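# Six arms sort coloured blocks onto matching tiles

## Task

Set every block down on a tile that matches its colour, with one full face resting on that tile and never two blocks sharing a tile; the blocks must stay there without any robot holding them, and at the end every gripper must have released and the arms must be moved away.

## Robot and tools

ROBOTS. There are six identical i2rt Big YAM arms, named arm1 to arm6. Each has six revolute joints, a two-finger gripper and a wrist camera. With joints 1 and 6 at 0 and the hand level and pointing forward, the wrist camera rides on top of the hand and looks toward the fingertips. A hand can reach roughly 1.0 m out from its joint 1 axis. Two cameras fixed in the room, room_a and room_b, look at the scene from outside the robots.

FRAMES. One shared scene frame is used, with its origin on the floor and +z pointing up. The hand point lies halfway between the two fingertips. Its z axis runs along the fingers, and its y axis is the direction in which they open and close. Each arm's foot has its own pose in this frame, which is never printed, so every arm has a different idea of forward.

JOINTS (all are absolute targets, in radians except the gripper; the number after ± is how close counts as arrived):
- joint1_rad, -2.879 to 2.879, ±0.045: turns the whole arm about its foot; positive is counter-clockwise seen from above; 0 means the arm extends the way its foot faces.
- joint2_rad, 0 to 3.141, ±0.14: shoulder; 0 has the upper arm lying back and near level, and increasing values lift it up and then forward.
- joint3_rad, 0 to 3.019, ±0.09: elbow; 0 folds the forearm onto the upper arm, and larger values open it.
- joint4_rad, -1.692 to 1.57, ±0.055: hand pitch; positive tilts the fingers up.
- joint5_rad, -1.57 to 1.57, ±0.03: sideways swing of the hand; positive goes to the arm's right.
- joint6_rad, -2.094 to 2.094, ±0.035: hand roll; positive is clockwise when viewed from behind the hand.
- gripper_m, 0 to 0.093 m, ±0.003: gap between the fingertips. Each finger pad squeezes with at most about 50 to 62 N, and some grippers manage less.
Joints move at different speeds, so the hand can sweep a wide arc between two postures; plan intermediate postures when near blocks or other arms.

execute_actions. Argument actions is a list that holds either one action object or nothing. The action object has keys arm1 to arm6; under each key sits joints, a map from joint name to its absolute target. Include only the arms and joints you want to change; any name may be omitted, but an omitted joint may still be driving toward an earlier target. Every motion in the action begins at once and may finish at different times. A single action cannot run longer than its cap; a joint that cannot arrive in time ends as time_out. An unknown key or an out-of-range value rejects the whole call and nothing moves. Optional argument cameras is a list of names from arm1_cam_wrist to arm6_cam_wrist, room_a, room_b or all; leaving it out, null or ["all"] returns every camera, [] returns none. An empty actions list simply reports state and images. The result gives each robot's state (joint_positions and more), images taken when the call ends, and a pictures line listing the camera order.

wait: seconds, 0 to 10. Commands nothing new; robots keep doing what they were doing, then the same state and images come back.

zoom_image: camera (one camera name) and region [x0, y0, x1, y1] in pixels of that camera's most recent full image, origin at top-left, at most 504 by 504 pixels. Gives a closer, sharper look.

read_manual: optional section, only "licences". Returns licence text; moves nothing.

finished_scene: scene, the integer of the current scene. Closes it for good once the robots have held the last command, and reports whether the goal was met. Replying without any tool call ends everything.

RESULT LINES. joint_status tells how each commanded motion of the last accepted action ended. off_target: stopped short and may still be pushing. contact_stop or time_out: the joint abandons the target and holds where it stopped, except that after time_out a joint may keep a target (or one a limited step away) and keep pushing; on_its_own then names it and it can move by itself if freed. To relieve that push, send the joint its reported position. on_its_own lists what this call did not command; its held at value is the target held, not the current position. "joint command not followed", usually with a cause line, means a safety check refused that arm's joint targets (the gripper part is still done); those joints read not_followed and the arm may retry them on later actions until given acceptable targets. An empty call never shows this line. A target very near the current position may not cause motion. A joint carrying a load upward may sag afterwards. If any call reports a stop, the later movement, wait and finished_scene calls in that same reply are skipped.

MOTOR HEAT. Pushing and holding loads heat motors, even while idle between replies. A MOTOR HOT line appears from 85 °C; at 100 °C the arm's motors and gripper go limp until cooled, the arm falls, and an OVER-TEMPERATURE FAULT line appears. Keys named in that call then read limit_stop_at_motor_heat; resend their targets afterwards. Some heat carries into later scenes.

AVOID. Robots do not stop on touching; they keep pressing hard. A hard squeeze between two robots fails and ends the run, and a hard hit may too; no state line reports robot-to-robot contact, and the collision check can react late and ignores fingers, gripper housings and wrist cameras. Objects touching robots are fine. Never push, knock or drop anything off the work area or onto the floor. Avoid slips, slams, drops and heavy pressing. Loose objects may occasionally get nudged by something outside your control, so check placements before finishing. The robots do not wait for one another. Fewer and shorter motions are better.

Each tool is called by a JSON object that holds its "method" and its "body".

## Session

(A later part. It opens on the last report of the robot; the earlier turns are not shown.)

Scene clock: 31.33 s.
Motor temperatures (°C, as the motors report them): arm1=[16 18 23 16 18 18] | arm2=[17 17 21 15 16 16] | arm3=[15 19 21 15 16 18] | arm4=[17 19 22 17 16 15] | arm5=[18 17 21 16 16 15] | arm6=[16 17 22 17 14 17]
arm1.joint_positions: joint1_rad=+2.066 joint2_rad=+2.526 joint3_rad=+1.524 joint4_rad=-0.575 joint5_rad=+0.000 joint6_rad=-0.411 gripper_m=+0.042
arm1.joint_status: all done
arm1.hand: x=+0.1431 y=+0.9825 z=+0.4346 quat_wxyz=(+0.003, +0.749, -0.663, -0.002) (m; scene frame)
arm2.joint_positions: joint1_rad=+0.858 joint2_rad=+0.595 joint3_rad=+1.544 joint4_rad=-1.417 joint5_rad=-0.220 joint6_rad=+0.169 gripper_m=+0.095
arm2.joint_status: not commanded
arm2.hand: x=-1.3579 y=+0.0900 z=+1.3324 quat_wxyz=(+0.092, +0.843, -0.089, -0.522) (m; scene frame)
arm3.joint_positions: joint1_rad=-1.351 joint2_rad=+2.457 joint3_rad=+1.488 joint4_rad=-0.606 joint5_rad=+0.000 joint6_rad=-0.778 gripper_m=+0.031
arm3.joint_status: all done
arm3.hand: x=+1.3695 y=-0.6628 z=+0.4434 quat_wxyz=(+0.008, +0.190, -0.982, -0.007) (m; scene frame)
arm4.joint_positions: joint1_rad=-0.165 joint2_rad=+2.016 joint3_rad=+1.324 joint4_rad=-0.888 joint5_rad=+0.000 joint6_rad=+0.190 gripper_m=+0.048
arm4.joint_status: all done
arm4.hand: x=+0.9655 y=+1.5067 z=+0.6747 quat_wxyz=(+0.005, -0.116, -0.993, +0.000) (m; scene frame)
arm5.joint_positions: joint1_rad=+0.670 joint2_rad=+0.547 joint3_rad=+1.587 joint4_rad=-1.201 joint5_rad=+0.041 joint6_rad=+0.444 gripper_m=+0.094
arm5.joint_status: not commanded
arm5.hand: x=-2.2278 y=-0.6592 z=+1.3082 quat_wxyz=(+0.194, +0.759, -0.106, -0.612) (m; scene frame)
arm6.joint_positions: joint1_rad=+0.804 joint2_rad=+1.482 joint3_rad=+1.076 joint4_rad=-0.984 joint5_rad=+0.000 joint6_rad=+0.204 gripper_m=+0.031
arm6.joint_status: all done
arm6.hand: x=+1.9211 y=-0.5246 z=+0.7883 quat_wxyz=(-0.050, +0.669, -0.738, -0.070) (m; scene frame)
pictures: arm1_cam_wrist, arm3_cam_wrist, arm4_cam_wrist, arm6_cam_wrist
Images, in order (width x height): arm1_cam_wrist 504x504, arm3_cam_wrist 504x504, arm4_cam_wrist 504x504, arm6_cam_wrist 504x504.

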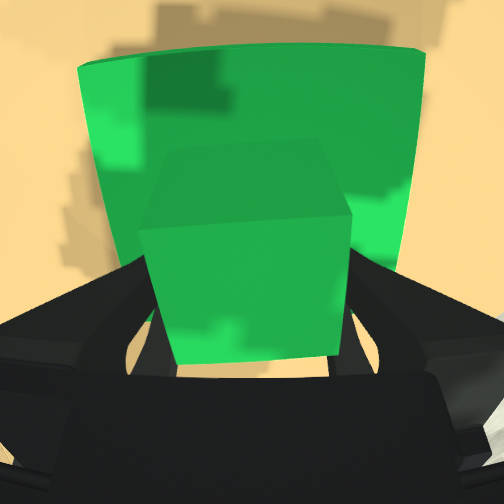

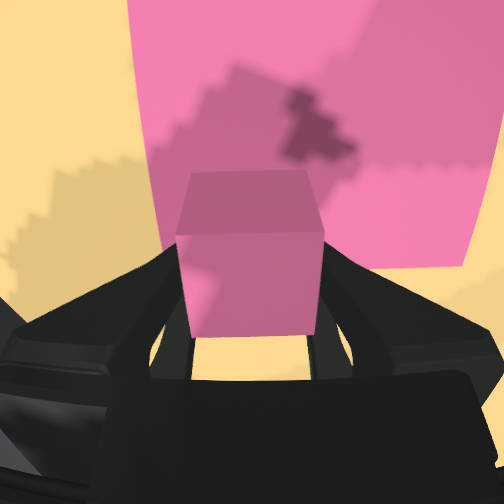

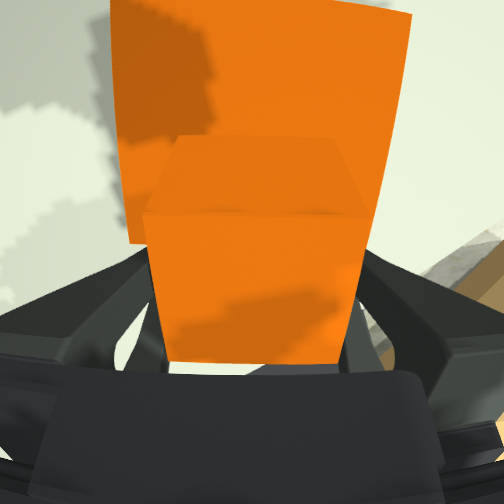

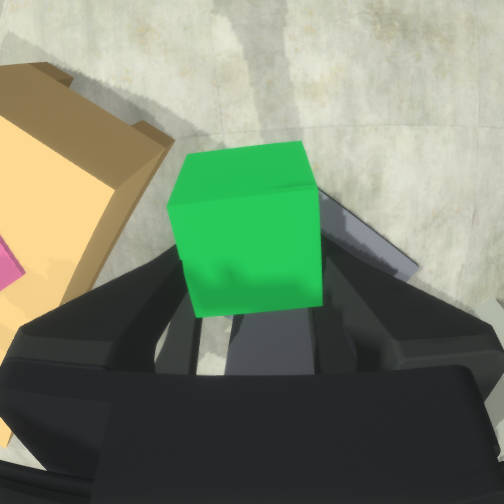

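{"method": "execute_actions", "body": {"actions": [{"arm1":{"joints":{"joint2_rad":2.58,"joint4_rad":-0.52}},"arm3":{"joints":{"joint2_rad":2.56,"joint3_rad":1.68,"joint4_rad":-0.66}},"arm4":{"joints":{"joint2_rad":2.125,"joint3_rad":1.32,"joint4_rad":-0.74}}}], "cameras": ["arm1_cam_wrist","arm3_cam_wrist","arm4_cam_wrist"]}}

{"method": "execute_actions", "body": {"actions": [{"arm1":{"joints":{"joint2_rad":2.61}},"arm3":{"joints":{"joint2_rad":2.605}},"arm4":{"joints":{"joint2_rad":2.17,"joint4_rad":-0.71}}}], "cameras": ["arm1_cam_wrist","arm3_cam_wrist","arm4_cam_wrist"]}}

Scene clock: 34.23 s.
Motor temperatures (°C, as the motors report them): arm1=[16 18 23 16 18 18] | arm2=[17 17 21 15 16 16] | arm3=[15 19 21 15 16 18] | arm4=[17 19 22 17 16 15] | arm5=[18 17 21 16 16 15] | arm6=[16 17 23 17 14 17]
arm1.joint_positions: joint1_rad=+2.066 joint2_rad=+2.583 joint3_rad=+1.524 joint4_rad=-0.531 joint5_rad=+0.000 joint6_rad=-0.412 gripper_m=+0.042
arm1.joint_status: all done
arm1.hand: x=+0.1392 y=+0.9701 z=+0.4034 quat_wxyz=(+0.009, +0.749, -0.662, +0.001) (m; scene frame)
arm2.joint_positions: joint1_rad=+0.858 joint2_rad=+0.595 joint3_rad=+1.544 joint4_rad=-1.417 joint5_rad=-0.220 joint6_rad=+0.169 gripper_m=+0.095
arm2.joint_status: not commanded
arm2.hand: x=-1.3579 y=+0.0900 z=+1.3324 quat_wxyz=(+0.092, +0.843, -0.089, -0.522) (m; scene frame)
arm3.joint_positions: joint1_rad=-1.351 joint2_rad=+2.555 joint3_rad=+1.648 joint4_rad=-0.645 joint5_rad=+0.000 joint6_rad=-0.779 gripper_m=+0.031
arm3.joint_status: all done
arm3.hand: x=+1.4073 y=-0.6786 z=+0.4229 quat_wxyz=(-0.002, +0.190, -0.982, -0.001) (m; scene frame)
arm4.joint_positions: joint1_rad=-0.165 joint2_rad=+2.128 joint3_rad=+1.315 joint4_rad=-0.747 joint5_rad=+0.000 joint6_rad=+0.191 gripper_m=+0.048
arm4.joint_status: all done
arm4.hand: x=+0.9721 y=+1.5064 z=+0.6138 quat_wxyz=(-0.005, -0.117, -0.993, +0.000) (m; scene frame)
arm5.joint_positions: joint1_rad=+0.670 joint2_rad=+0.547 joint3_rad=+1.587 joint4_rad=-1.201 joint5_rad=+0.041 joint6_rad=+0.444 gripper_m=+0.094
arm5.joint_status: not commanded
arm5.hand: x=-2.2278 y=-0.6592 z=+1.3082 quat_wxyz=(+0.194, +0.759, -0.106, -0.612) (m; scene frame)
arm6.joint_positions: joint1_rad=+0.804 joint2_rad=+1.482 joint3_rad=+1.076 joint4_rad=-0.984 joint5_rad=+0.000 joint6_rad=+0.204 gripper_m=+0.031
arm6.joint_status: not commanded
arm6.hand: x=+1.9211 y=-0.5246 z=+0.7883 quat_wxyz=(-0.050, +0.669, -0.738, -0.070) (m; scene frame)
pictures: arm1_cam_wrist, arm3_cam_wrist, arm4_cam_wrist
Images, in order (width x height): arm1_cam_wrist 504x504, arm3_cam_wrist 504x504, arm4_cam_wrist 504x504.

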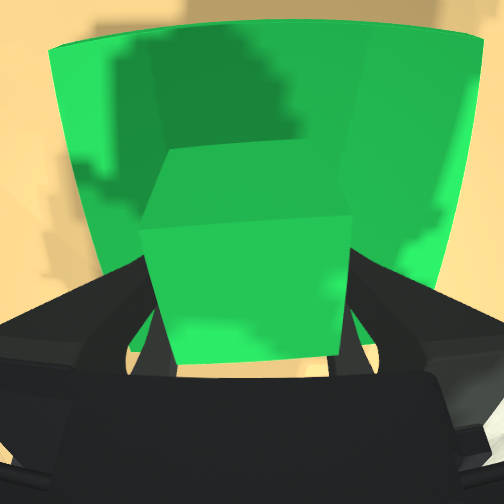

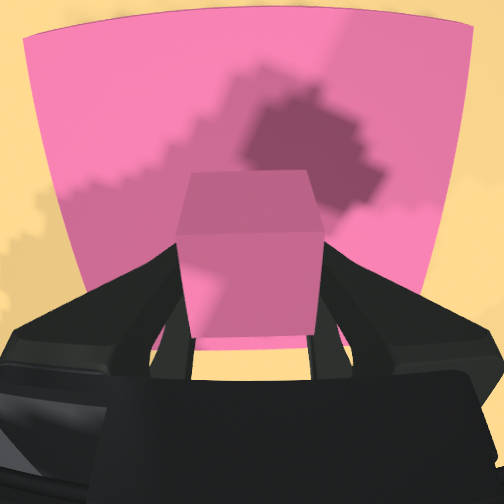

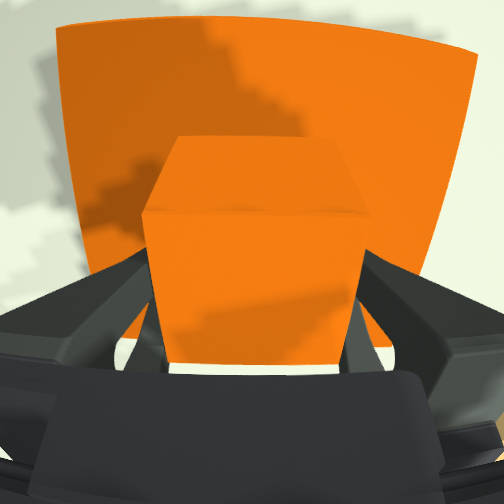

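Scene clock: 34.97 s.
Motor temperatures (°C, as the motors report them): arm1=[16 18 23 16 18 18] | arm2=[17 17 21 15 16 16] | arm3=[15 19 21 15 16 18] | arm4=[17 19 22 17 16 15] | arm5=[18 17 21 16 16 15] | arm6=[16 17 23 17 14 17]
arm1.joint_positions: joint1_rad=+2.066 joint2_rad=+2.594 joint3_rad=+1.526 joint4_rad=-0.530 joint5_rad=+0.000 joint6_rad=-0.412 gripper_m=+0.042
arm1.joint_status: all done
arm1.hand: x=+0.1382 y=+0.9666 z=+0.3978 quat_wxyz=(+0.012, +0.749, -0.662, +0.003) (m; scene frame)
arm2.joint_positions: joint1_rad=+0.858 joint2_rad=+0.595 joint3_rad=+1.544 joint4_rad=-1.417 joint5_rad=-0.220 joint6_rad=+0.169 gripper_m=+0.095
arm2.joint_status: not commanded
arm2.hand: x=-1.3579 y=+0.0900 z=+1.3324 quat_wxyz=(+0.092, +0.843, -0.089, -0.522) (m; scene frame)
arm3.joint_positions: joint1_rad=-1.351 joint2_rad=+2.589 joint3_rad=+1.657 joint4_rad=-0.647 joint5_rad=+0.000 joint6_rad=-0.779 gripper_m=+0.031
arm3.joint_status: all done
arm3.hand: x=+1.3985 y=-0.6748 z=+0.4051 quat_wxyz=(+0.010, +0.190, -0.982, -0.008) (m; scene frame)
arm4.joint_positions: joint1_rad=-0.165 joint2_rad=+2.129 joint3_rad=+1.315 joint4_rad=-0.738 joint5_rad=+0.000 joint6_rad=+0.192 gripper_m=+0.048
arm4.joint_status: all done
arm4.hand: x=+0.9742 y=+1.5064 z=+0.6134 quat_wxyz=(-0.009, -0.117, -0.993, -0.001) (m; scene frame)
arm5.joint_positions: joint1_rad=+0.670 joint2_rad=+0.547 joint3_rad=+1.587 joint4_rad=-1.201 joint5_rad=+0.041 joint6_rad=+0.444 gripper_m=+0.094
arm5.joint_status: not commanded
arm5.hand: x=-2.2278 y=-0.6592 z=+1.3082 quat_wxyz=(+0.194, +0.759, -0.106, -0.612) (m; scene frame)
arm6.joint_positions: joint1_rad=+0.804 joint2_rad=+1.482 joint3_rad=+1.076 joint4_rad=-0.984 joint5_rad=+0.000 joint6_rad=+0.204 gripper_m=+0.031
arm6.joint_status: not commanded
arm6.hand: x=+1.9211 y=-0.5246 z=+0.7883 quat_wxyz=(-0.050, +0.669, -0.738, -0.070) (m; scene frame)
pictures: arm1_cam_wrist, arm3_cam_wrist, arm4_cam_wrist
Images, in order (width x height): arm1_cam_wrist 504x504, arm3_cam_wrist 504x504, arm4_cam_wrist 504x504.

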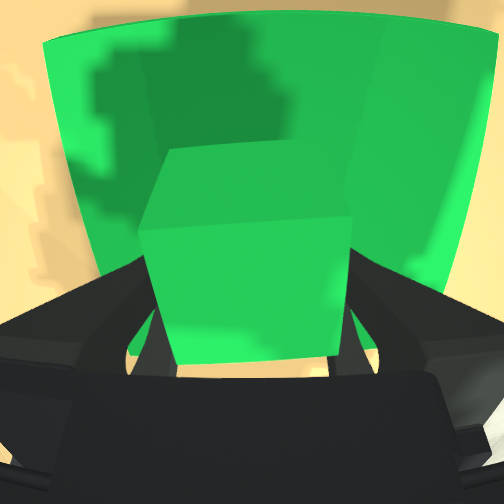

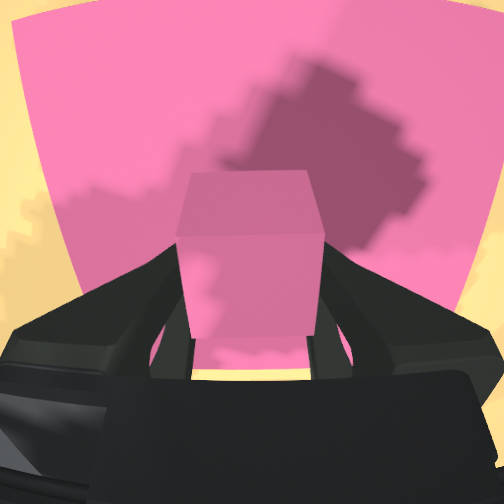

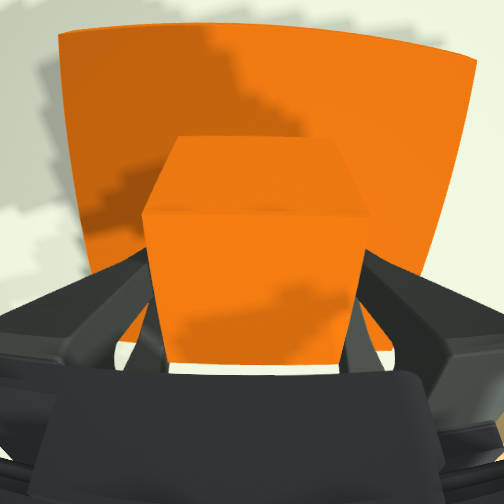

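{"method": "execute_actions", "body": {"actions": [{"arm1":{"joints":{"joint2_rad":2.585,"gripper_m":0.09}},"arm3":{"joints":{"joint2_rad":2.58,"gripper_m":0.08}},"arm4":{"joints":{"joint2_rad":2.12,"gripper_m":0.09}}}], "cameras": []}}

{"method": "execute_actions", "body": {"actions": [{"arm1":{"joints":{"joint2_rad":1.6,"joint3_rad":1.3}},"arm3":{"joints":{"joint2_rad":1.5,"joint3_rad":1.2,"joint4_rad":-1.1}},"arm4":{"joints":{"joint2_rad":1.5}}}], "cameras": ["arm1_cam_wrist","arm4_cam_wrist"]}}

{"method": "execute_actions", "body": {"actions": [{"arm3":{"joints":{"joint1_rad":-0.3,"joint6_rad":0}},"arm6":{"joints":{"joint1_rad":2.09,"joint2_rad":1.9,"joint3_rad":1.4,"joint4_rad":-1.05,"joint6_rad":0.5}}}], "cameras": ["room_b"]}}

{"method": "execute_actions", "body": {"actions": [{"arm6":{"joints":{"joint2_rad":2.52,"joint3_rad":1.68,"joint4_rad":-0.705}}}], "cameras": ["room_b","arm6_cam_wrist"]}}

Scene clock: 39.03 s.
Motor temperatures (°C, as the motors report them): arm1=[16 18 23 16 18 18] | arm2=[17 17 21 15 16 16] | arm3=[15 20 21 15 16 18] | arm4=[17 19 22 17 16 15] | arm5=[18 17 21 16 16 15] | arm6=[16 17 23 17 14 17]
arm1.joint_positions: joint1_rad=+2.066 joint2_rad=+2.593 joint3_rad=+1.526 joint4_rad=-0.530 joint5_rad=+0.000 joint6_rad=-0.412 gripper_m=+0.090
arm1.joint_status: all done
arm1.hand: x=+0.1382 y=+0.9668 z=+0.3980 quat_wxyz=(+0.012, +0.749, -0.662, +0.003) (m; scene frame)
arm2.joint_positions: joint1_rad=+0.858 joint2_rad=+0.595 joint3_rad=+1.544 joint4_rad=-1.417 joint5_rad=-0.220 joint6_rad=+0.169 gripper_m=+0.095
arm2.joint_status: not commanded
arm2.hand: x=-1.3579 y=+0.0900 z=+1.3324 quat_wxyz=(+0.092, +0.843, -0.089, -0.522) (m; scene frame)
arm3.joint_positions: joint1_rad=-1.351 joint2_rad=+2.589 joint3_rad=+1.657 joint4_rad=-0.647 joint5_rad=+0.000 joint6_rad=-0.779 gripper_m=+0.080
arm3.joint_status: all done
arm3.hand: x=+1.3985 y=-0.6748 z=+0.4051 quat_wxyz=(+0.010, +0.191, -0.982, -0.008) (m; scene frame)
arm4.joint_positions: joint1_rad=-0.165 joint2_rad=+2.128 joint3_rad=+1.315 joint4_rad=-0.720 joint5_rad=+0.000 joint6_rad=+0.193 gripper_m=+0.090
arm4.joint_status: all done
arm4.hand: x=+0.9788 y=+1.5062 z=+0.6140 quat_wxyz=(-0.019, -0.117, -0.993, -0.001) (m; scene frame)
arm5.joint_positions: joint1_rad=+0.670 joint2_rad=+0.547 joint3_rad=+1.587 joint4_rad=-1.201 joint5_rad=+0.041 joint6_rad=+0.444 gripper_m=+0.094
arm5.joint_status: not commanded
arm5.hand: x=-2.2278 y=-0.6592 z=+1.3082 quat_wxyz=(+0.194, +0.759, -0.106, -0.612) (m; scene frame)
arm6.joint_positions: joint1_rad=+0.804 joint2_rad=+1.482 joint3_rad=+1.076 joint4_rad=-0.984 joint5_rad=+0.000 joint6_rad=+0.204 gripper_m=+0.031
arm6.joint_status: not commanded
arm6.hand: x=+1.9211 y=-0.5246 z=+0.7883 quat_wxyz=(-0.050, +0.669, -0.738, -0.070) (m; scene frame)
pictures: none
No camera images: the call's "cameras" was empty. Leave "cameras" out to get every camera's image.

Scene clock: 40.77 s.
Motor temperatures (°C, as the motors report them): arm1=[16 18 23 16 18 18] | arm2=[17 17 21 15 16 16] | arm3=[15 20 21 15 16 18] | arm4=[17 19 22 17 16 15] | arm5=[18 17 22 16 16 15] | arm6=[16 17 23 17 14 17]
arm1.joint_positions: joint1_rad=+2.066 joint2_rad=+1.597 joint3_rad=+1.291 joint4_rad=-0.525 joint5_rad=+0.000 joint6_rad=-0.412 gripper_m=+0.090
arm1.joint_status: all done
arm1.hand: x=+0.1608 y=+1.0339 z=+0.9193 quat_wxyz=(-0.328, +0.698, -0.618, -0.155) (m; scene frame)
arm2.joint_positions: joint1_rad=+0.858 joint2_rad=+0.595 joint3_rad=+1.544 joint4_rad=-1.417 joint5_rad=-0.220 joint6_rad=+0.169 gripper_m=+0.095
arm2.joint_status: not commanded
arm2.hand: x=-1.3579 y=+0.0900 z=+1.3324 quat_wxyz=(+0.092, +0.843, -0.089, -0.522) (m; scene frame)
arm3.joint_positions: joint1_rad=-1.351 joint2_rad=+1.487 joint3_rad=+1.199 joint4_rad=-1.086 joint5_rad=+0.000 joint6_rad=-0.779 gripper_m=+0.080
arm3.joint_status: all done
arm3.hand: x=+1.2818 y=-0.6277 z=+0.8524 quat_wxyz=(-0.076, +0.190, -0.978, +0.049) (m; scene frame)
arm4.joint_positions: joint1_rad=-0.165 joint2_rad=+1.493 joint3_rad=+1.301 joint4_rad=-0.716 joint5_rad=+0.000 joint6_rad=+0.193 gripper_m=+0.090
arm4.joint_status: all done
arm4.hand: x=+1.0141 y=+1.5047 z=+0.9681 quat_wxyz=(-0.325, -0.111, -0.939, -0.024) (m; scene frame)
arm5.joint_positions: joint1_rad=+0.670 joint2_rad=+0.547 joint3_rad=+1.587 joint4_rad=-1.201 joint5_rad=+0.041 joint6_rad=+0.444 gripper_m=+0.094
arm5.joint_status: not commanded
arm5.hand: x=-2.2278 y=-0.6592 z=+1.3082 quat_wxyz=(+0.194, +0.759, -0.106, -0.612) (m; scene frame)
arm6.joint_positions: joint1_rad=+0.804 joint2_rad=+1.482 joint3_rad=+1.076 joint4_rad=-0.984 joint5_rad=+0.000 joint6_rad=+0.204 gripper_m=+0.031
arm6.joint_status: not commanded
arm6.hand: x=+1.9211 y=-0.5246 z=+0.7883 quat_wxyz=(-0.050, +0.669, -0.738, -0.070) (m; scene frame)
pictures: arm1_cam_wrist, arm4_cam_wrist
Images, in order (width x height): arm1_cam_wrist 504x504, arm4_cam_wrist 504x504.

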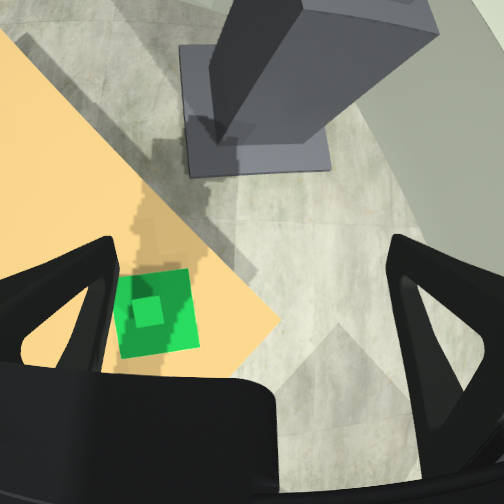

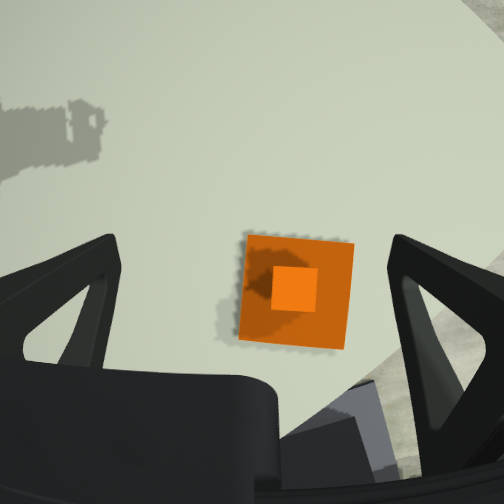

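Scene clock: 42.53 s.
Motor temperatures (°C, as the motors report them): arm1=[16 18 23 16 18 18] | arm2=[17 17 21 15 16 16] | arm3=[15 19 21 15 16 18] | arm4=[17 19 22 17 16 15] | arm5=[18 17 22 16 16 15] | arm6=[16 17 23 17 14 17]
arm1.joint_positions: joint1_rad=+2.066 joint2_rad=+1.597 joint3_rad=+1.291 joint4_rad=-0.525 joint5_rad=+0.000 joint6_rad=-0.412 gripper_m=+0.090
arm1.joint_status: not commanded
arm1.hand: x=+0.1608 y=+1.0339 z=+0.9193 quat_wxyz=(-0.328, +0.698, -0.618, -0.155) (m; scene frame)
arm2.joint_positions: joint1_rad=+0.858 joint2_rad=+0.595 joint3_rad=+1.544 joint4_rad=-1.417 joint5_rad=-0.220 joint6_rad=+0.169 gripper_m=+0.095
arm2.joint_status: not commanded
arm2.hand: x=-1.3579 y=+0.0900 z=+1.3324 quat_wxyz=(+0.092, +0.843, -0.089, -0.522) (m; scene frame)
arm3.joint_positions: joint1_rad=-0.299 joint2_rad=+1.495 joint3_rad=+1.199 joint4_rad=-1.086 joint5_rad=+0.000 joint6_rad=-0.012 gripper_m=+0.080
arm3.joint_status: all done
arm3.hand: x=+1.2206 y=-0.1573 z=+0.8542 quat_wxyz=(-0.085, +0.326, -0.941, -0.036) (m; scene frame)
arm4.joint_positions: joint1_rad=-0.165 joint2_rad=+1.493 joint3_rad=+1.301 joint4_rad=-0.716 joint5_rad=+0.000 joint6_rad=+0.193 gripper_m=+0.090
arm4.joint_status: not commanded
arm4.hand: x=+1.0141 y=+1.5047 z=+0.9681 quat_wxyz=(-0.325, -0.111, -0.939, -0.024) (m; scene frame)
arm5.joint_positions: joint1_rad=+0.670 joint2_rad=+0.547 joint3_rad=+1.587 joint4_rad=-1.201 joint5_rad=+0.041 joint6_rad=+0.444 gripper_m=+0.094
arm5.joint_status: not commanded
arm5.hand: x=-2.2278 y=-0.6592 z=+1.3082 quat_wxyz=(+0.194, +0.759, -0.106, -0.612) (m; scene frame)
arm6.joint_positions: joint1_rad=+2.095 joint2_rad=+1.896 joint3_rad=+1.372 joint4_rad=-1.039 joint5_rad=-0.001 joint6_rad=+0.492 gripper_m=+0.031
arm6.joint_status: all done
arm6.hand: x=+1.4364 y=-0.8802 z=+0.7013 quat_wxyz=(+0.005, +0.945, -0.327, -0.003) (m; scene frame)
pictures: room_b
Images, in order (width x height): room_b 672x504.

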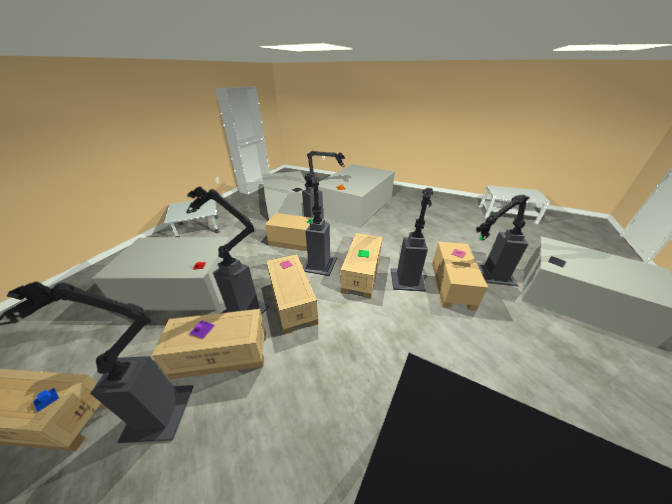

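Scene clock: 43.93 s.
Motor temperatures (°C, as the motors report them): arm1=[16 18 23 16 18 18] | arm2=[17 17 21 15 16 16] | arm3=[15 19 21 15 16 18] | arm4=[17 19 23 17 16 15] | arm5=[18 17 22 16 16 15] | arm6=[16 17 23 17 14 17]
arm1.joint_positions: joint1_rad=+2.066 joint2_rad=+1.597 joint3_rad=+1.291 joint4_rad=-0.525 joint5_rad=+0.000 joint6_rad=-0.412 gripper_m=+0.090
arm1.joint_status: not commanded
arm1.hand: x=+0.1608 y=+1.0339 z=+0.9193 quat_wxyz=(-0.328, +0.698, -0.618, -0.155) (m; scene frame)
arm2.joint_positions: joint1_rad=+0.858 joint2_rad=+0.595 joint3_rad=+1.544 joint4_rad=-1.417 joint5_rad=-0.220 joint6_rad=+0.169 gripper_m=+0.095
arm2.joint_status: not commanded
arm2.hand: x=-1.3579 y=+0.0900 z=+1.3324 quat_wxyz=(+0.092, +0.843, -0.089, -0.522) (m; scene frame)
arm3.joint_positions: joint1_rad=-0.299 joint2_rad=+1.495 joint3_rad=+1.199 joint4_rad=-1.086 joint5_rad=+0.000 joint6_rad=-0.012 gripper_m=+0.080
arm3.joint_status: not commanded
arm3.hand: x=+1.2206 y=-0.1573 z=+0.8542 quat_wxyz=(-0.085, +0.326, -0.941, -0.037) (m; scene frame)
arm4.joint_positions: joint1_rad=-0.165 joint2_rad=+1.493 joint3_rad=+1.301 joint4_rad=-0.716 joint5_rad=+0.000 joint6_rad=+0.193 gripper_m=+0.090
arm4.joint_status: not commanded
arm4.hand: x=+1.0141 y=+1.5047 z=+0.9681 quat_wxyz=(-0.325, -0.111, -0.939, -0.024) (m; scene frame)
arm5.joint_positions: joint1_rad=+0.670 joint2_rad=+0.547 joint3_rad=+1.587 joint4_rad=-1.201 joint5_rad=+0.041 joint6_rad=+0.444 gripper_m=+0.094
arm5.joint_status: not commanded
arm5.hand: x=-2.2278 y=-0.6592 z=+1.3082 quat_wxyz=(+0.194, +0.759, -0.106, -0.612) (m; scene frame)
arm6.joint_positions: joint1_rad=+2.095 joint2_rad=+2.531 joint3_rad=+1.663 joint4_rad=-0.717 joint5_rad=-0.001 joint6_rad=+0.493 gripper_m=+0.031
arm6.joint_status: all done
arm6.hand: x=+1.3630 y=-0.8694 z=+0.4250 quat_wxyz=(+0.003, +0.945, -0.327, +0.008) (m; scene frame)
pictures: arm6_cam_wrist, room_b
Images, in order (width x height): arm6_cam_wrist 504x504, room_b 672x504.

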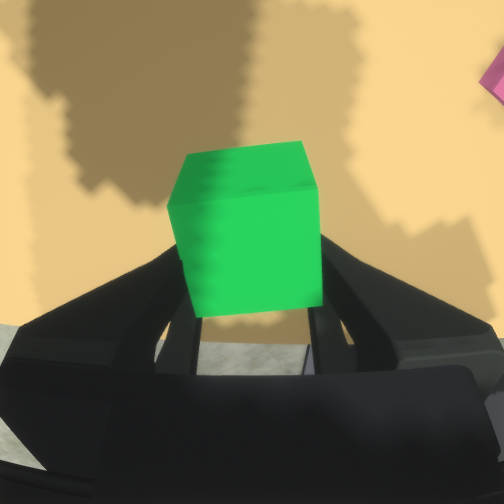

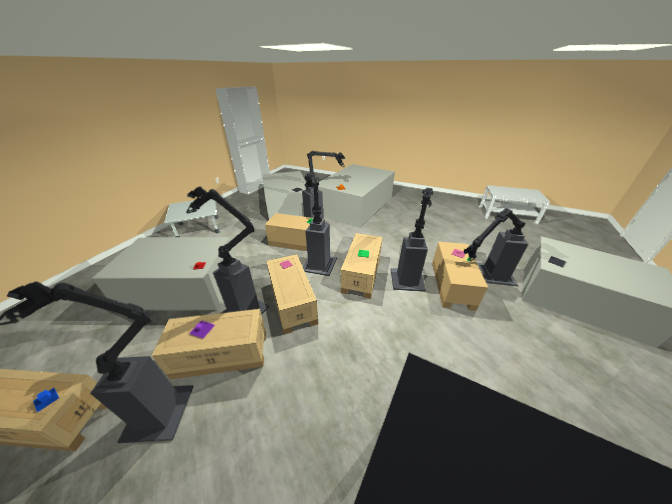

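{"method": "execute_actions", "body": {"actions": [{"arm6":{"joints":{"joint2_rad":2.625,"joint3_rad":1.81,"joint4_rad":-0.72}}}], "cameras": []}}

{"method": "execute_actions", "body": {"actions": [{"arm6":{"joints":{"joint2_rad":2.67}}}], "cameras": ["arm6_cam_wrist"]}}

Scene clock: 45.57 s.
Motor temperatures (°C, as the motors report them): arm1=[16 18 24 16 18 18] | arm2=[17 17 21 15 16 16] | arm3=[15 19 22 15 16 18] | arm4=[17 19 23 17 16 15] | arm5=[18 17 22 16 16 15] | arm6=[16 17 23 17 14 17]
arm1.joint_positions: joint1_rad=+2.066 joint2_rad=+1.597 joint3_rad=+1.291 joint4_rad=-0.525 joint5_rad=+0.000 joint6_rad=-0.412 gripper_m=+0.090
arm1.joint_status: not commanded
arm1.hand: x=+0.1608 y=+1.0339 z=+0.9193 quat_wxyz=(-0.328, +0.698, -0.618, -0.155) (m; scene frame)
arm2.joint_positions: joint1_rad=+0.858 joint2_rad=+0.595 joint3_rad=+1.544 joint4_rad=-1.417 joint5_rad=-0.220 joint6_rad=+0.169 gripper_m=+0.095
arm2.joint_status: not commanded
arm2.hand: x=-1.3579 y=+0.0900 z=+1.3324 quat_wxyz=(+0.092, +0.843, -0.089, -0.522) (m; scene frame)
arm3.joint_positions: joint1_rad=-0.299 joint2_rad=+1.495 joint3_rad=+1.199 joint4_rad=-1.086 joint5_rad=+0.000 joint6_rad=-0.012 gripper_m=+0.080
arm3.joint_status: not commanded
arm3.hand: x=+1.2206 y=-0.1573 z=+0.8542 quat_wxyz=(-0.085, +0.326, -0.941, -0.037) (m; scene frame)
arm4.joint_positions: joint1_rad=-0.165 joint2_rad=+1.493 joint3_rad=+1.301 joint4_rad=-0.716 joint5_rad=+0.000 joint6_rad=+0.193 gripper_m=+0.090
arm4.joint_status: not commanded
arm4.hand: x=+1.0141 y=+1.5047 z=+0.9681 quat_wxyz=(-0.325, -0.111, -0.939, -0.024) (m; scene frame)
arm5.joint_positions: joint1_rad=+0.670 joint2_rad=+0.547 joint3_rad=+1.587 joint4_rad=-1.201 joint5_rad=+0.041 joint6_rad=+0.444 gripper_m=+0.094
arm5.joint_status: not commanded
arm5.hand: x=-2.2278 y=-0.6592 z=+1.3082 quat_wxyz=(+0.194, +0.759, -0.106, -0.612) (m; scene frame)
arm6.joint_positions: joint1_rad=+2.095 joint2_rad=+2.577 joint3_rad=+1.776 joint4_rad=-0.717 joint5_rad=-0.001 joint6_rad=+0.493 gripper_m=+0.031
arm6.joint_status: all done
arm6.hand: x=+1.3209 y=-0.8620 z=+0.4264 quat_wxyz=(+0.008, +0.945, -0.327, -0.025) (m; scene frame)
pictures: none
No camera images: the call's "cameras" was empty. Leave "cameras" out to get every camera's image.

Scene clock: 46.37 s.
Motor temperatures (°C, as the motors report them): arm1=[16 18 24 16 18 18] | arm2=[17 17 21 15 16 16] | arm3=[15 19 22 15 16 18] | arm4=[17 19 23 17 16 15] | arm5=[18 17 22 16 16 15] | arm6=[16 17 23 17 14 17]
arm1.joint_positions: joint1_rad=+2.066 joint2_rad=+1.597 joint3_rad=+1.291 joint4_rad=-0.525 joint5_rad=+0.000 joint6_rad=-0.412 gripper_m=+0.090
arm1.joint_status: not commanded
arm1.hand: x=+0.1608 y=+1.0339 z=+0.9193 quat_wxyz=(-0.328, +0.698, -0.618, -0.155) (m; scene frame)
arm2.joint_positions: joint1_rad=+0.858 joint2_rad=+0.595 joint3_rad=+1.544 joint4_rad=-1.417 joint5_rad=-0.220 joint6_rad=+0.169 gripper_m=+0.095
arm2.joint_status: not commanded
arm2.hand: x=-1.3579 y=+0.0900 z=+1.3324 quat_wxyz=(+0.092, +0.843, -0.089, -0.522) (m; scene frame)
arm3.joint_positions: joint1_rad=-0.299 joint2_rad=+1.495 joint3_rad=+1.199 joint4_rad=-1.086 joint5_rad=+0.000 joint6_rad=-0.012 gripper_m=+0.080
arm3.joint_status: not commanded
arm3.hand: x=+1.2206 y=-0.1573 z=+0.8542 quat_wxyz=(-0.085, +0.326, -0.941, -0.037) (m; scene frame)
arm4.joint_positions: joint1_rad=-0.165 joint2_rad=+1.493 joint3_rad=+1.301 joint4_rad=-0.716 joint5_rad=+0.000 joint6_rad=+0.193 gripper_m=+0.090
arm4.joint_status: not commanded
arm4.hand: x=+1.0141 y=+1.5047 z=+0.9681 quat_wxyz=(-0.325, -0.111, -0.939, -0.024) (m; scene frame)
arm5.joint_positions: joint1_rad=+0.670 joint2_rad=+0.547 joint3_rad=+1.587 joint4_rad=-1.201 joint5_rad=+0.041 joint6_rad=+0.444 gripper_m=+0.094
arm5.joint_status: not commanded
arm5.hand: x=-2.2278 y=-0.6592 z=+1.3082 quat_wxyz=(+0.194, +0.759, -0.106, -0.612) (m; scene frame)
arm6.joint_positions: joint1_rad=+2.095 joint2_rad=+2.637 joint3_rad=+1.780 joint4_rad=-0.717 joint5_rad=-0.001 joint6_rad=+0.493 gripper_m=+0.031
arm6.joint_status: all done
arm6.hand: x=+1.3418 y=-0.8659 z=+0.3901 quat_wxyz=(+0.004, +0.945, -0.327, +0.002) (m; scene frame)
pictures: arm6_cam_wrist
Images, in order (width x height): arm6_cam_wrist 504x504.

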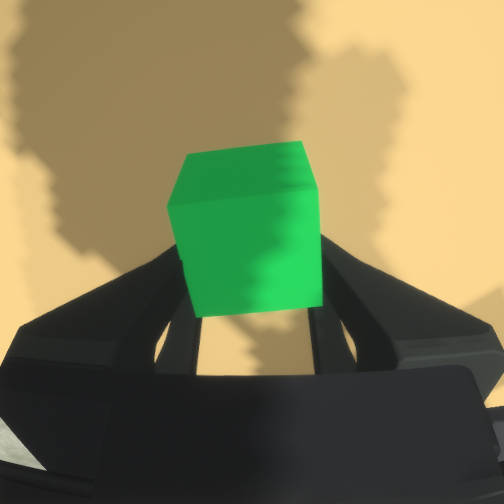

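{"method": "execute_actions", "body": {"actions": [{"arm6":{"joints":{"joint2_rad":2.637,"gripper_m":0.08}}}], "cameras": ["arm6_cam_wrist"]}}

{"method": "execute_actions", "body": {"actions": [{"arm6":{"joints":{"joint2_rad":1.5,"joint3_rad":1.4,"joint4_rad":-1.1}}}], "cameras": []}}

{"method": "execute_actions", "body": {"actions": [{"arm6":{"joints":{"joint1_rad":0.5}}}], "cameras": ["room_a","room_b"]}}

Scene clock: 51.23 s.
Motor temperatures (°C, as the motors report them): arm1=[16 18 24 16 18 18] | arm2=[17 17 22 15 16 16] | arm3=[15 19 22 15 16 18] | arm4=[17 19 24 17 16 15] | arm5=[18 17 22 16 16 15] | arm6=[16 18 23 17 14 17]
arm1.joint_positions: joint1_rad=+2.066 joint2_rad=+1.597 joint3_rad=+1.291 joint4_rad=-0.525 joint5_rad=+0.000 joint6_rad=-0.412 gripper_m=+0.090
arm1.joint_status: not commanded
arm1.hand: x=+0.1608 y=+1.0339 z=+0.9193 quat_wxyz=(-0.328, +0.698, -0.618, -0.155) (m; scene frame)
arm2.joint_positions: joint1_rad=+0.858 joint2_rad=+0.595 joint3_rad=+1.544 joint4_rad=-1.417 joint5_rad=-0.220 joint6_rad=+0.169 gripper_m=+0.095
arm2.joint_status: not commanded
arm2.hand: x=-1.3579 y=+0.0900 z=+1.3324 quat_wxyz=(+0.092, +0.843, -0.089, -0.522) (m; scene frame)
arm3.joint_positions: joint1_rad=-0.299 joint2_rad=+1.495 joint3_rad=+1.199 joint4_rad=-1.086 joint5_rad=+0.000 joint6_rad=-0.012 gripper_m=+0.080
arm3.joint_status: not commanded
arm3.hand: x=+1.2206 y=-0.1573 z=+0.8542 quat_wxyz=(-0.085, +0.326, -0.941, -0.037) (m; scene frame)
arm4.joint_positions: joint1_rad=-0.165 joint2_rad=+1.493 joint3_rad=+1.301 joint4_rad=-0.716 joint5_rad=+0.000 joint6_rad=+0.193 gripper_m=+0.090
arm4.joint_status: not commanded
arm4.hand: x=+1.0141 y=+1.5047 z=+0.9681 quat_wxyz=(-0.325, -0.111, -0.939, -0.024) (m; scene frame)
arm5.joint_positions: joint1_rad=+0.670 joint2_rad=+0.547 joint3_rad=+1.587 joint4_rad=-1.201 joint5_rad=+0.041 joint6_rad=+0.444 gripper_m=+0.094
arm5.joint_status: not commanded
arm5.hand: x=-2.2278 y=-0.6592 z=+1.3082 quat_wxyz=(+0.194, +0.759, -0.106, -0.612) (m; scene frame)
arm6.joint_positions: joint1_rad=+2.095 joint2_rad=+2.637 joint3_rad=+1.780 joint4_rad=-0.717 joint5_rad=-0.001 joint6_rad=+0.493 gripper_m=+0.080
arm6.joint_status: all done
arm6.hand: x=+1.3418 y=-0.8659 z=+0.3901 quat_wxyz=(+0.004, +0.945, -0.327, +0.002) (m; scene frame)
pictures: arm6_cam_wrist
Images, in order (width x height): arm6_cam_wrist 504x504.

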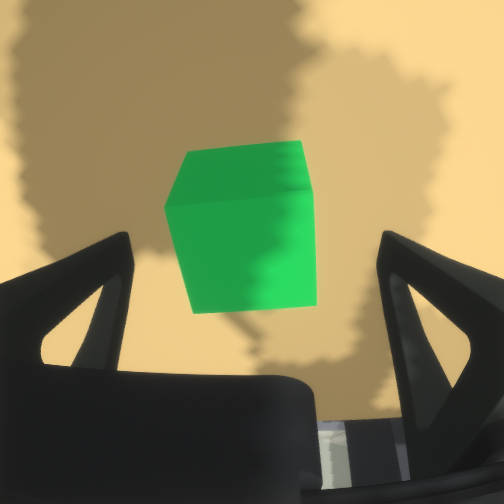

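Scene clock: 52.80 s.
Motor temperatures (°C, as the motors report them): arm1=[16 18 24 16 18 18] | arm2=[17 17 22 15 16 16] | arm3=[15 19 22 15 16 18] | arm4=[17 19 24 17 16 15] | arm5=[18 17 22 16 16 15] | arm6=[16 18 23 17 14 17]
arm1.joint_positions: joint1_rad=+2.066 joint2_rad=+1.597 joint3_rad=+1.291 joint4_rad=-0.525 joint5_rad=+0.000 joint6_rad=-0.412 gripper_m=+0.090
arm1.joint_status: not commanded
arm1.hand: x=+0.1608 y=+1.0339 z=+0.9193 quat_wxyz=(-0.328, +0.698, -0.618, -0.155) (m; scene frame)
arm2.joint_positions: joint1_rad=+0.858 joint2_rad=+0.595 joint3_rad=+1.544 joint4_rad=-1.417 joint5_rad=-0.220 joint6_rad=+0.169 gripper_m=+0.095
arm2.joint_status: not commanded
arm2.hand: x=-1.3579 y=+0.0900 z=+1.3324 quat_wxyz=(+0.092, +0.843, -0.089, -0.522) (m; scene frame)
arm3.joint_positions: joint1_rad=-0.299 joint2_rad=+1.495 joint3_rad=+1.199 joint4_rad=-1.086 joint5_rad=+0.000 joint6_rad=-0.012 gripper_m=+0.080
arm3.joint_status: not commanded
arm3.hand: x=+1.2206 y=-0.1573 z=+0.8542 quat_wxyz=(-0.085, +0.326, -0.941, -0.037) (m; scene frame)
arm4.joint_positions: joint1_rad=-0.165 joint2_rad=+1.493 joint3_rad=+1.301 joint4_rad=-0.716 joint5_rad=+0.000 joint6_rad=+0.193 gripper_m=+0.090
arm4.joint_status: not commanded
arm4.hand: x=+1.0141 y=+1.5047 z=+0.9681 quat_wxyz=(-0.325, -0.111, -0.939, -0.024) (m; scene frame)
arm5.joint_positions: joint1_rad=+0.670 joint2_rad=+0.547 joint3_rad=+1.587 joint4_rad=-1.201 joint5_rad=+0.041 joint6_rad=+0.444 gripper_m=+0.094
arm5.joint_status: not commanded
arm5.hand: x=-2.2278 y=-0.6592 z=+1.3082 quat_wxyz=(+0.194, +0.759, -0.106, -0.612) (m; scene frame)
arm6.joint_positions: joint1_rad=+2.095 joint2_rad=+1.478 joint3_rad=+1.405 joint4_rad=-1.084 joint5_rad=-0.001 joint6_rad=+0.493 gripper_m=+0.080
arm6.joint_status: all done
arm6.hand: x=+1.4422 y=-0.8795 z=+0.9317 quat_wxyz=(+0.037, +0.925, -0.321, -0.203) (m; scene frame)
pictures: none
No camera images: the call's "cameras" was empty. Leave "cameras" out to get every camera's image.

Scene clock: 54.63 s.
Motor temperatures (°C, as the motors report them): arm1=[16 18 25 16 18 18] | arm2=[17 17 22 15 16 16] | arm3=[15 19 22 15 16 18] | arm4=[17 19 24 17 16 15] | arm5=[18 17 22 16 16 15] | arm6=[16 18 23 17 14 17]
arm1.joint_positions: joint1_rad=+2.066 joint2_rad=+1.597 joint3_rad=+1.291 joint4_rad=-0.525 joint5_rad=+0.000 joint6_rad=-0.412 gripper_m=+0.090
arm1.joint_status: not commanded
arm1.hand: x=+0.1608 y=+1.0339 z=+0.9193 quat_wxyz=(-0.328, +0.698, -0.618, -0.155) (m; scene frame)
arm2.joint_positions: joint1_rad=+0.858 joint2_rad=+0.595 joint3_rad=+1.544 joint4_rad=-1.417 joint5_rad=-0.220 joint6_rad=+0.169 gripper_m=+0.095
arm2.joint_status: not commanded
arm2.hand: x=-1.3579 y=+0.0900 z=+1.3324 quat_wxyz=(+0.092, +0.843, -0.089, -0.522) (m; scene frame)
arm3.joint_positions: joint1_rad=-0.299 joint2_rad=+1.495 joint3_rad=+1.199 joint4_rad=-1.086 joint5_rad=+0.000 joint6_rad=-0.012 gripper_m=+0.080
arm3.joint_status: not commanded
arm3.hand: x=+1.2206 y=-0.1573 z=+0.8542 quat_wxyz=(-0.085, +0.326, -0.941, -0.037) (m; scene frame)
arm4.joint_positions: joint1_rad=-0.165 joint2_rad=+1.493 joint3_rad=+1.301 joint4_rad=-0.716 joint5_rad=+0.000 joint6_rad=+0.193 gripper_m=+0.090
arm4.joint_status: not commanded
arm4.hand: x=+1.0141 y=+1.5047 z=+0.9681 quat_wxyz=(-0.325, -0.111, -0.939, -0.024) (m; scene frame)
arm5.joint_positions: joint1_rad=+0.670 joint2_rad=+0.547 joint3_rad=+1.587 joint4_rad=-1.201 joint5_rad=+0.041 joint6_rad=+0.444 gripper_m=+0.094
arm5.joint_status: not commanded
arm5.hand: x=-2.2278 y=-0.6592 z=+1.3082 quat_wxyz=(+0.194, +0.759, -0.106, -0.612) (m; scene frame)
arm6.joint_positions: joint1_rad=+0.495 joint2_rad=+1.481 joint3_rad=+1.405 joint4_rad=-1.084 joint5_rad=+0.000 joint6_rad=+0.493 gripper_m=+0.080
arm6.joint_status: all done
arm6.hand: x=+2.0765 y=-0.4485 z=+0.9258 quat_wxyz=(-0.120, +0.415, -0.887, -0.161) (m; scene frame)
pictures: room_a, room_b
Images, in order (width x height): room_a 672x504, room_b 672x504.

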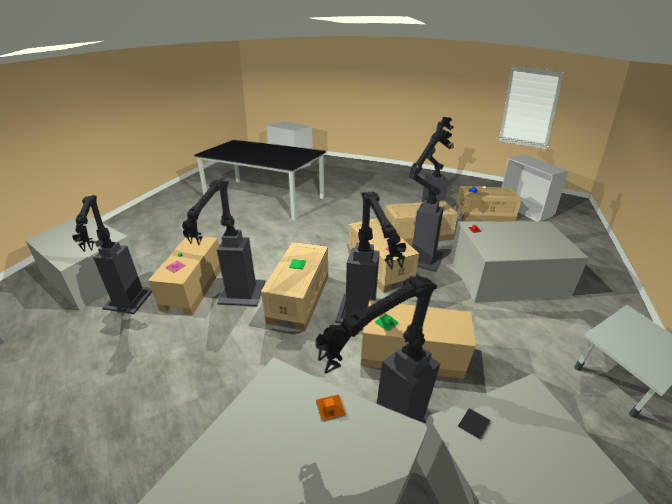

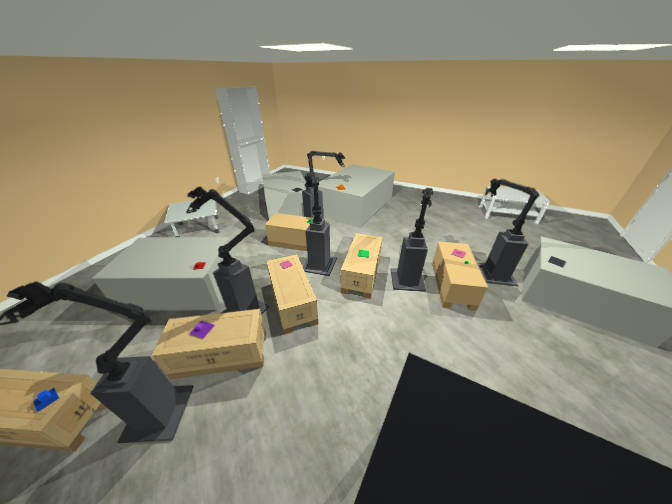

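{"method": "execute_actions", "body": {"actions": [{"arm3":{"joints":{"joint1_rad":-1.67,"joint2_rad":1.9,"joint3_rad":1.6,"joint4_rad":-0.839}}}], "cameras": []}}

{"method": "execute_actions", "body": {"actions": [{"arm3":{"joints":{"joint2_rad":2.47,"joint3_rad":1.758}}}], "cameras": ["arm3_cam_wrist"]}}

Scene clock: 57.60 s.
Motor temperatures (°C, as the motors report them): arm1=[16 18 25 16 18 18] | arm2=[17 17 22 15 16 16] | arm3=[15 19 22 15 16 18] | arm4=[17 19 24 17 16 15] | arm5=[18 17 22 16 16 15] | arm6=[16 18 23 17 14 17]
arm1.joint_positions: joint1_rad=+2.066 joint2_rad=+1.597 joint3_rad=+1.291 joint4_rad=-0.525 joint5_rad=+0.000 joint6_rad=-0.412 gripper_m=+0.090
arm1.joint_status: not commanded
arm1.hand: x=+0.1608 y=+1.0339 z=+0.9193 quat_wxyz=(-0.328, +0.698, -0.618, -0.155) (m; scene frame)
arm2.joint_positions: joint1_rad=+0.858 joint2_rad=+0.595 joint3_rad=+1.544 joint4_rad=-1.417 joint5_rad=-0.220 joint6_rad=+0.169 gripper_m=+0.095
arm2.joint_status: not commanded
arm2.hand: x=-1.3579 y=+0.0900 z=+1.3324 quat_wxyz=(+0.092, +0.843, -0.089, -0.522) (m; scene frame)
arm3.joint_positions: joint1_rad=-1.676 joint2_rad=+1.915 joint3_rad=+1.566 joint4_rad=-0.845 joint5_rad=+0.001 joint6_rad=-0.009 gripper_m=+0.080
arm3.joint_status: all done
arm3.hand: x=+1.3433 y=-0.8824 z=+0.7900 quat_wxyz=(-0.167, -0.342, -0.922, +0.066) (m; scene frame)
arm4.joint_positions: joint1_rad=-0.165 joint2_rad=+1.493 joint3_rad=+1.301 joint4_rad=-0.716 joint5_rad=+0.000 joint6_rad=+0.193 gripper_m=+0.090
arm4.joint_status: not commanded
arm4.hand: x=+1.0141 y=+1.5047 z=+0.9681 quat_wxyz=(-0.325, -0.111, -0.939, -0.024) (m; scene frame)
arm5.joint_positions: joint1_rad=+0.670 joint2_rad=+0.547 joint3_rad=+1.587 joint4_rad=-1.201 joint5_rad=+0.041 joint6_rad=+0.444 gripper_m=+0.094
arm5.joint_status: not commanded
arm5.hand: x=-2.2278 y=-0.6592 z=+1.3082 quat_wxyz=(+0.194, +0.759, -0.106, -0.612) (m; scene frame)
arm6.joint_positions: joint1_rad=+0.495 joint2_rad=+1.481 joint3_rad=+1.405 joint4_rad=-1.084 joint5_rad=+0.000 joint6_rad=+0.493 gripper_m=+0.080
arm6.joint_status: not commanded
arm6.hand: x=+2.0765 y=-0.4485 z=+0.9258 quat_wxyz=(-0.120, +0.415, -0.887, -0.161) (m; scene frame)
pictures: none
No camera images: the call's "cameras" was empty. Leave "cameras" out to get every camera's image.

Scene clock: 59.40 s.
Motor temperatures (°C, as the motors report them): arm1=[16 18 25 16 18 18] | arm2=[17 17 22 15 16 16] | arm3=[15 19 23 15 16 18] | arm4=[17 19 24 17 16 15] | arm5=[18 17 22 16 16 15] | arm6=[16 18 23 17 14 17]
arm1.joint_positions: joint1_rad=+2.066 joint2_rad=+1.597 joint3_rad=+1.291 joint4_rad=-0.525 joint5_rad=+0.000 joint6_rad=-0.412 gripper_m=+0.090
arm1.joint_status: not commanded
arm1.hand: x=+0.1608 y=+1.0339 z=+0.9193 quat_wxyz=(-0.328, +0.698, -0.618, -0.155) (m; scene frame)
arm2.joint_positions: joint1_rad=+0.858 joint2_rad=+0.595 joint3_rad=+1.544 joint4_rad=-1.417 joint5_rad=-0.220 joint6_rad=+0.169 gripper_m=+0.095
arm2.joint_status: not commanded
arm2.hand: x=-1.3579 y=+0.0900 z=+1.3324 quat_wxyz=(+0.092, +0.843, -0.089, -0.522) (m; scene frame)
arm3.joint_positions: joint1_rad=-1.676 joint2_rad=+2.463 joint3_rad=+1.734 joint4_rad=-0.840 joint5_rad=+0.001 joint6_rad=-0.009 gripper_m=+0.080
arm3.joint_status: all done
arm3.hand: x=+1.3253 y=-0.8675 z=+0.5005 quat_wxyz=(+0.008, -0.348, -0.937, -0.001) (m; scene frame)
arm4.joint_positions: joint1_rad=-0.165 joint2_rad=+1.493 joint3_rad=+1.301 joint4_rad=-0.716 joint5_rad=+0.000 joint6_rad=+0.193 gripper_m=+0.090
arm4.joint_status: not commanded
arm4.hand: x=+1.0141 y=+1.5047 z=+0.9681 quat_wxyz=(-0.325, -0.111, -0.939, -0.024) (m; scene frame)
arm5.joint_positions: joint1_rad=+0.670 joint2_rad=+0.547 joint3_rad=+1.587 joint4_rad=-1.201 joint5_rad=+0.041 joint6_rad=+0.444 gripper_m=+0.094
arm5.joint_status: not commanded
arm5.hand: x=-2.2278 y=-0.6592 z=+1.3082 quat_wxyz=(+0.194, +0.759, -0.106, -0.612) (m; scene frame)
arm6.joint_positions: joint1_rad=+0.495 joint2_rad=+1.481 joint3_rad=+1.405 joint4_rad=-1.084 joint5_rad=+0.000 joint6_rad=+0.493 gripper_m=+0.080
arm6.joint_status: not commanded
arm6.hand: x=+2.0765 y=-0.4485 z=+0.9258 quat_wxyz=(-0.120, +0.415, -0.887, -0.161) (m; scene frame)
pictures: arm3_cam_wrist
Images, in order (width x height): arm3_cam_wrist 504x504.

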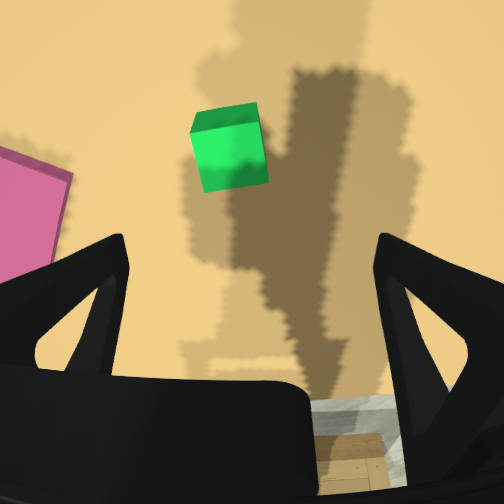

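{"method": "execute_actions", "body": {"actions": [{"arm3":{"joints":{"joint1_rad":-1.652,"joint2_rad":2.67,"joint3_rad":1.837,"joint4_rad":-0.72,"joint6_rad":-0.13}}}], "cameras": ["arm3_cam_wrist"]}}

Scene clock: 61.27 s.
Motor temperatures (°C, as the motors report them): arm1=[16 18 25 16 18 18] | arm2=[17 17 22 15 16 16] | arm3=[15 19 23 15 16 18] | arm4=[17 19 25 17 16 15] | arm5=[18 17 22 16 16 15] | arm6=[16 18 23 17 14 17]
arm1.joint_positions: joint1_rad=+2.066 joint2_rad=+1.597 joint3_rad=+1.291 joint4_rad=-0.525 joint5_rad=+0.000 joint6_rad=-0.412 gripper_m=+0.090
arm1.joint_status: not commanded
arm1.hand: x=+0.1608 y=+1.0339 z=+0.9193 quat_wxyz=(-0.328, +0.698, -0.618, -0.155) (m; scene frame)
arm2.joint_positions: joint1_rad=+0.858 joint2_rad=+0.595 joint3_rad=+1.544 joint4_rad=-1.417 joint5_rad=-0.220 joint6_rad=+0.169 gripper_m=+0.095
arm2.joint_status: not commanded
arm2.hand: x=-1.3579 y=+0.0900 z=+1.3324 quat_wxyz=(+0.092, +0.843, -0.089, -0.522) (m; scene frame)
arm3.joint_positions: joint1_rad=-1.660 joint2_rad=+2.666 joint3_rad=+1.828 joint4_rad=-0.729 joint5_rad=-0.002 joint6_rad=-0.118 gripper_m=+0.080
arm3.joint_status: all done
arm3.hand: x=+1.3325 y=-0.8597 z=+0.3993 quat_wxyz=(+0.005, -0.289, -0.957, -0.003) (m; scene frame)
arm4.joint_positions: joint1_rad=-0.165 joint2_rad=+1.493 joint3_rad=+1.301 joint4_rad=-0.716 joint5_rad=+0.000 joint6_rad=+0.193 gripper_m=+0.090
arm4.joint_status: not commanded
arm4.hand: x=+1.0141 y=+1.5047 z=+0.9681 quat_wxyz=(-0.325, -0.111, -0.939, -0.024) (m; scene frame)
arm5.joint_positions: joint1_rad=+0.670 joint2_rad=+0.547 joint3_rad=+1.587 joint4_rad=-1.201 joint5_rad=+0.041 joint6_rad=+0.444 gripper_m=+0.094
arm5.joint_status: not commanded
arm5.hand: x=-2.2278 y=-0.6592 z=+1.3082 quat_wxyz=(+0.194, +0.759, -0.106, -0.612) (m; scene frame)
arm6.joint_positions: joint1_rad=+0.495 joint2_rad=+1.481 joint3_rad=+1.405 joint4_rad=-1.084 joint5_rad=+0.000 joint6_rad=+0.493 gripper_m=+0.080
arm6.joint_status: not commanded
arm6.hand: x=+2.0765 y=-0.4485 z=+0.9258 quat_wxyz=(-0.120, +0.415, -0.887, -0.161) (m; scene frame)
pictures: arm3_cam_wrist
Images, in order (width x height): arm3_cam_wrist 504x504.

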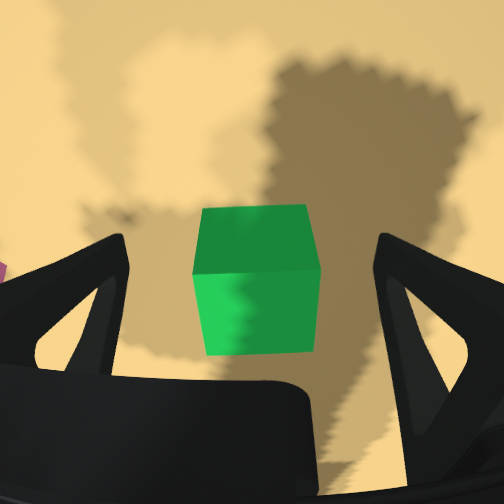

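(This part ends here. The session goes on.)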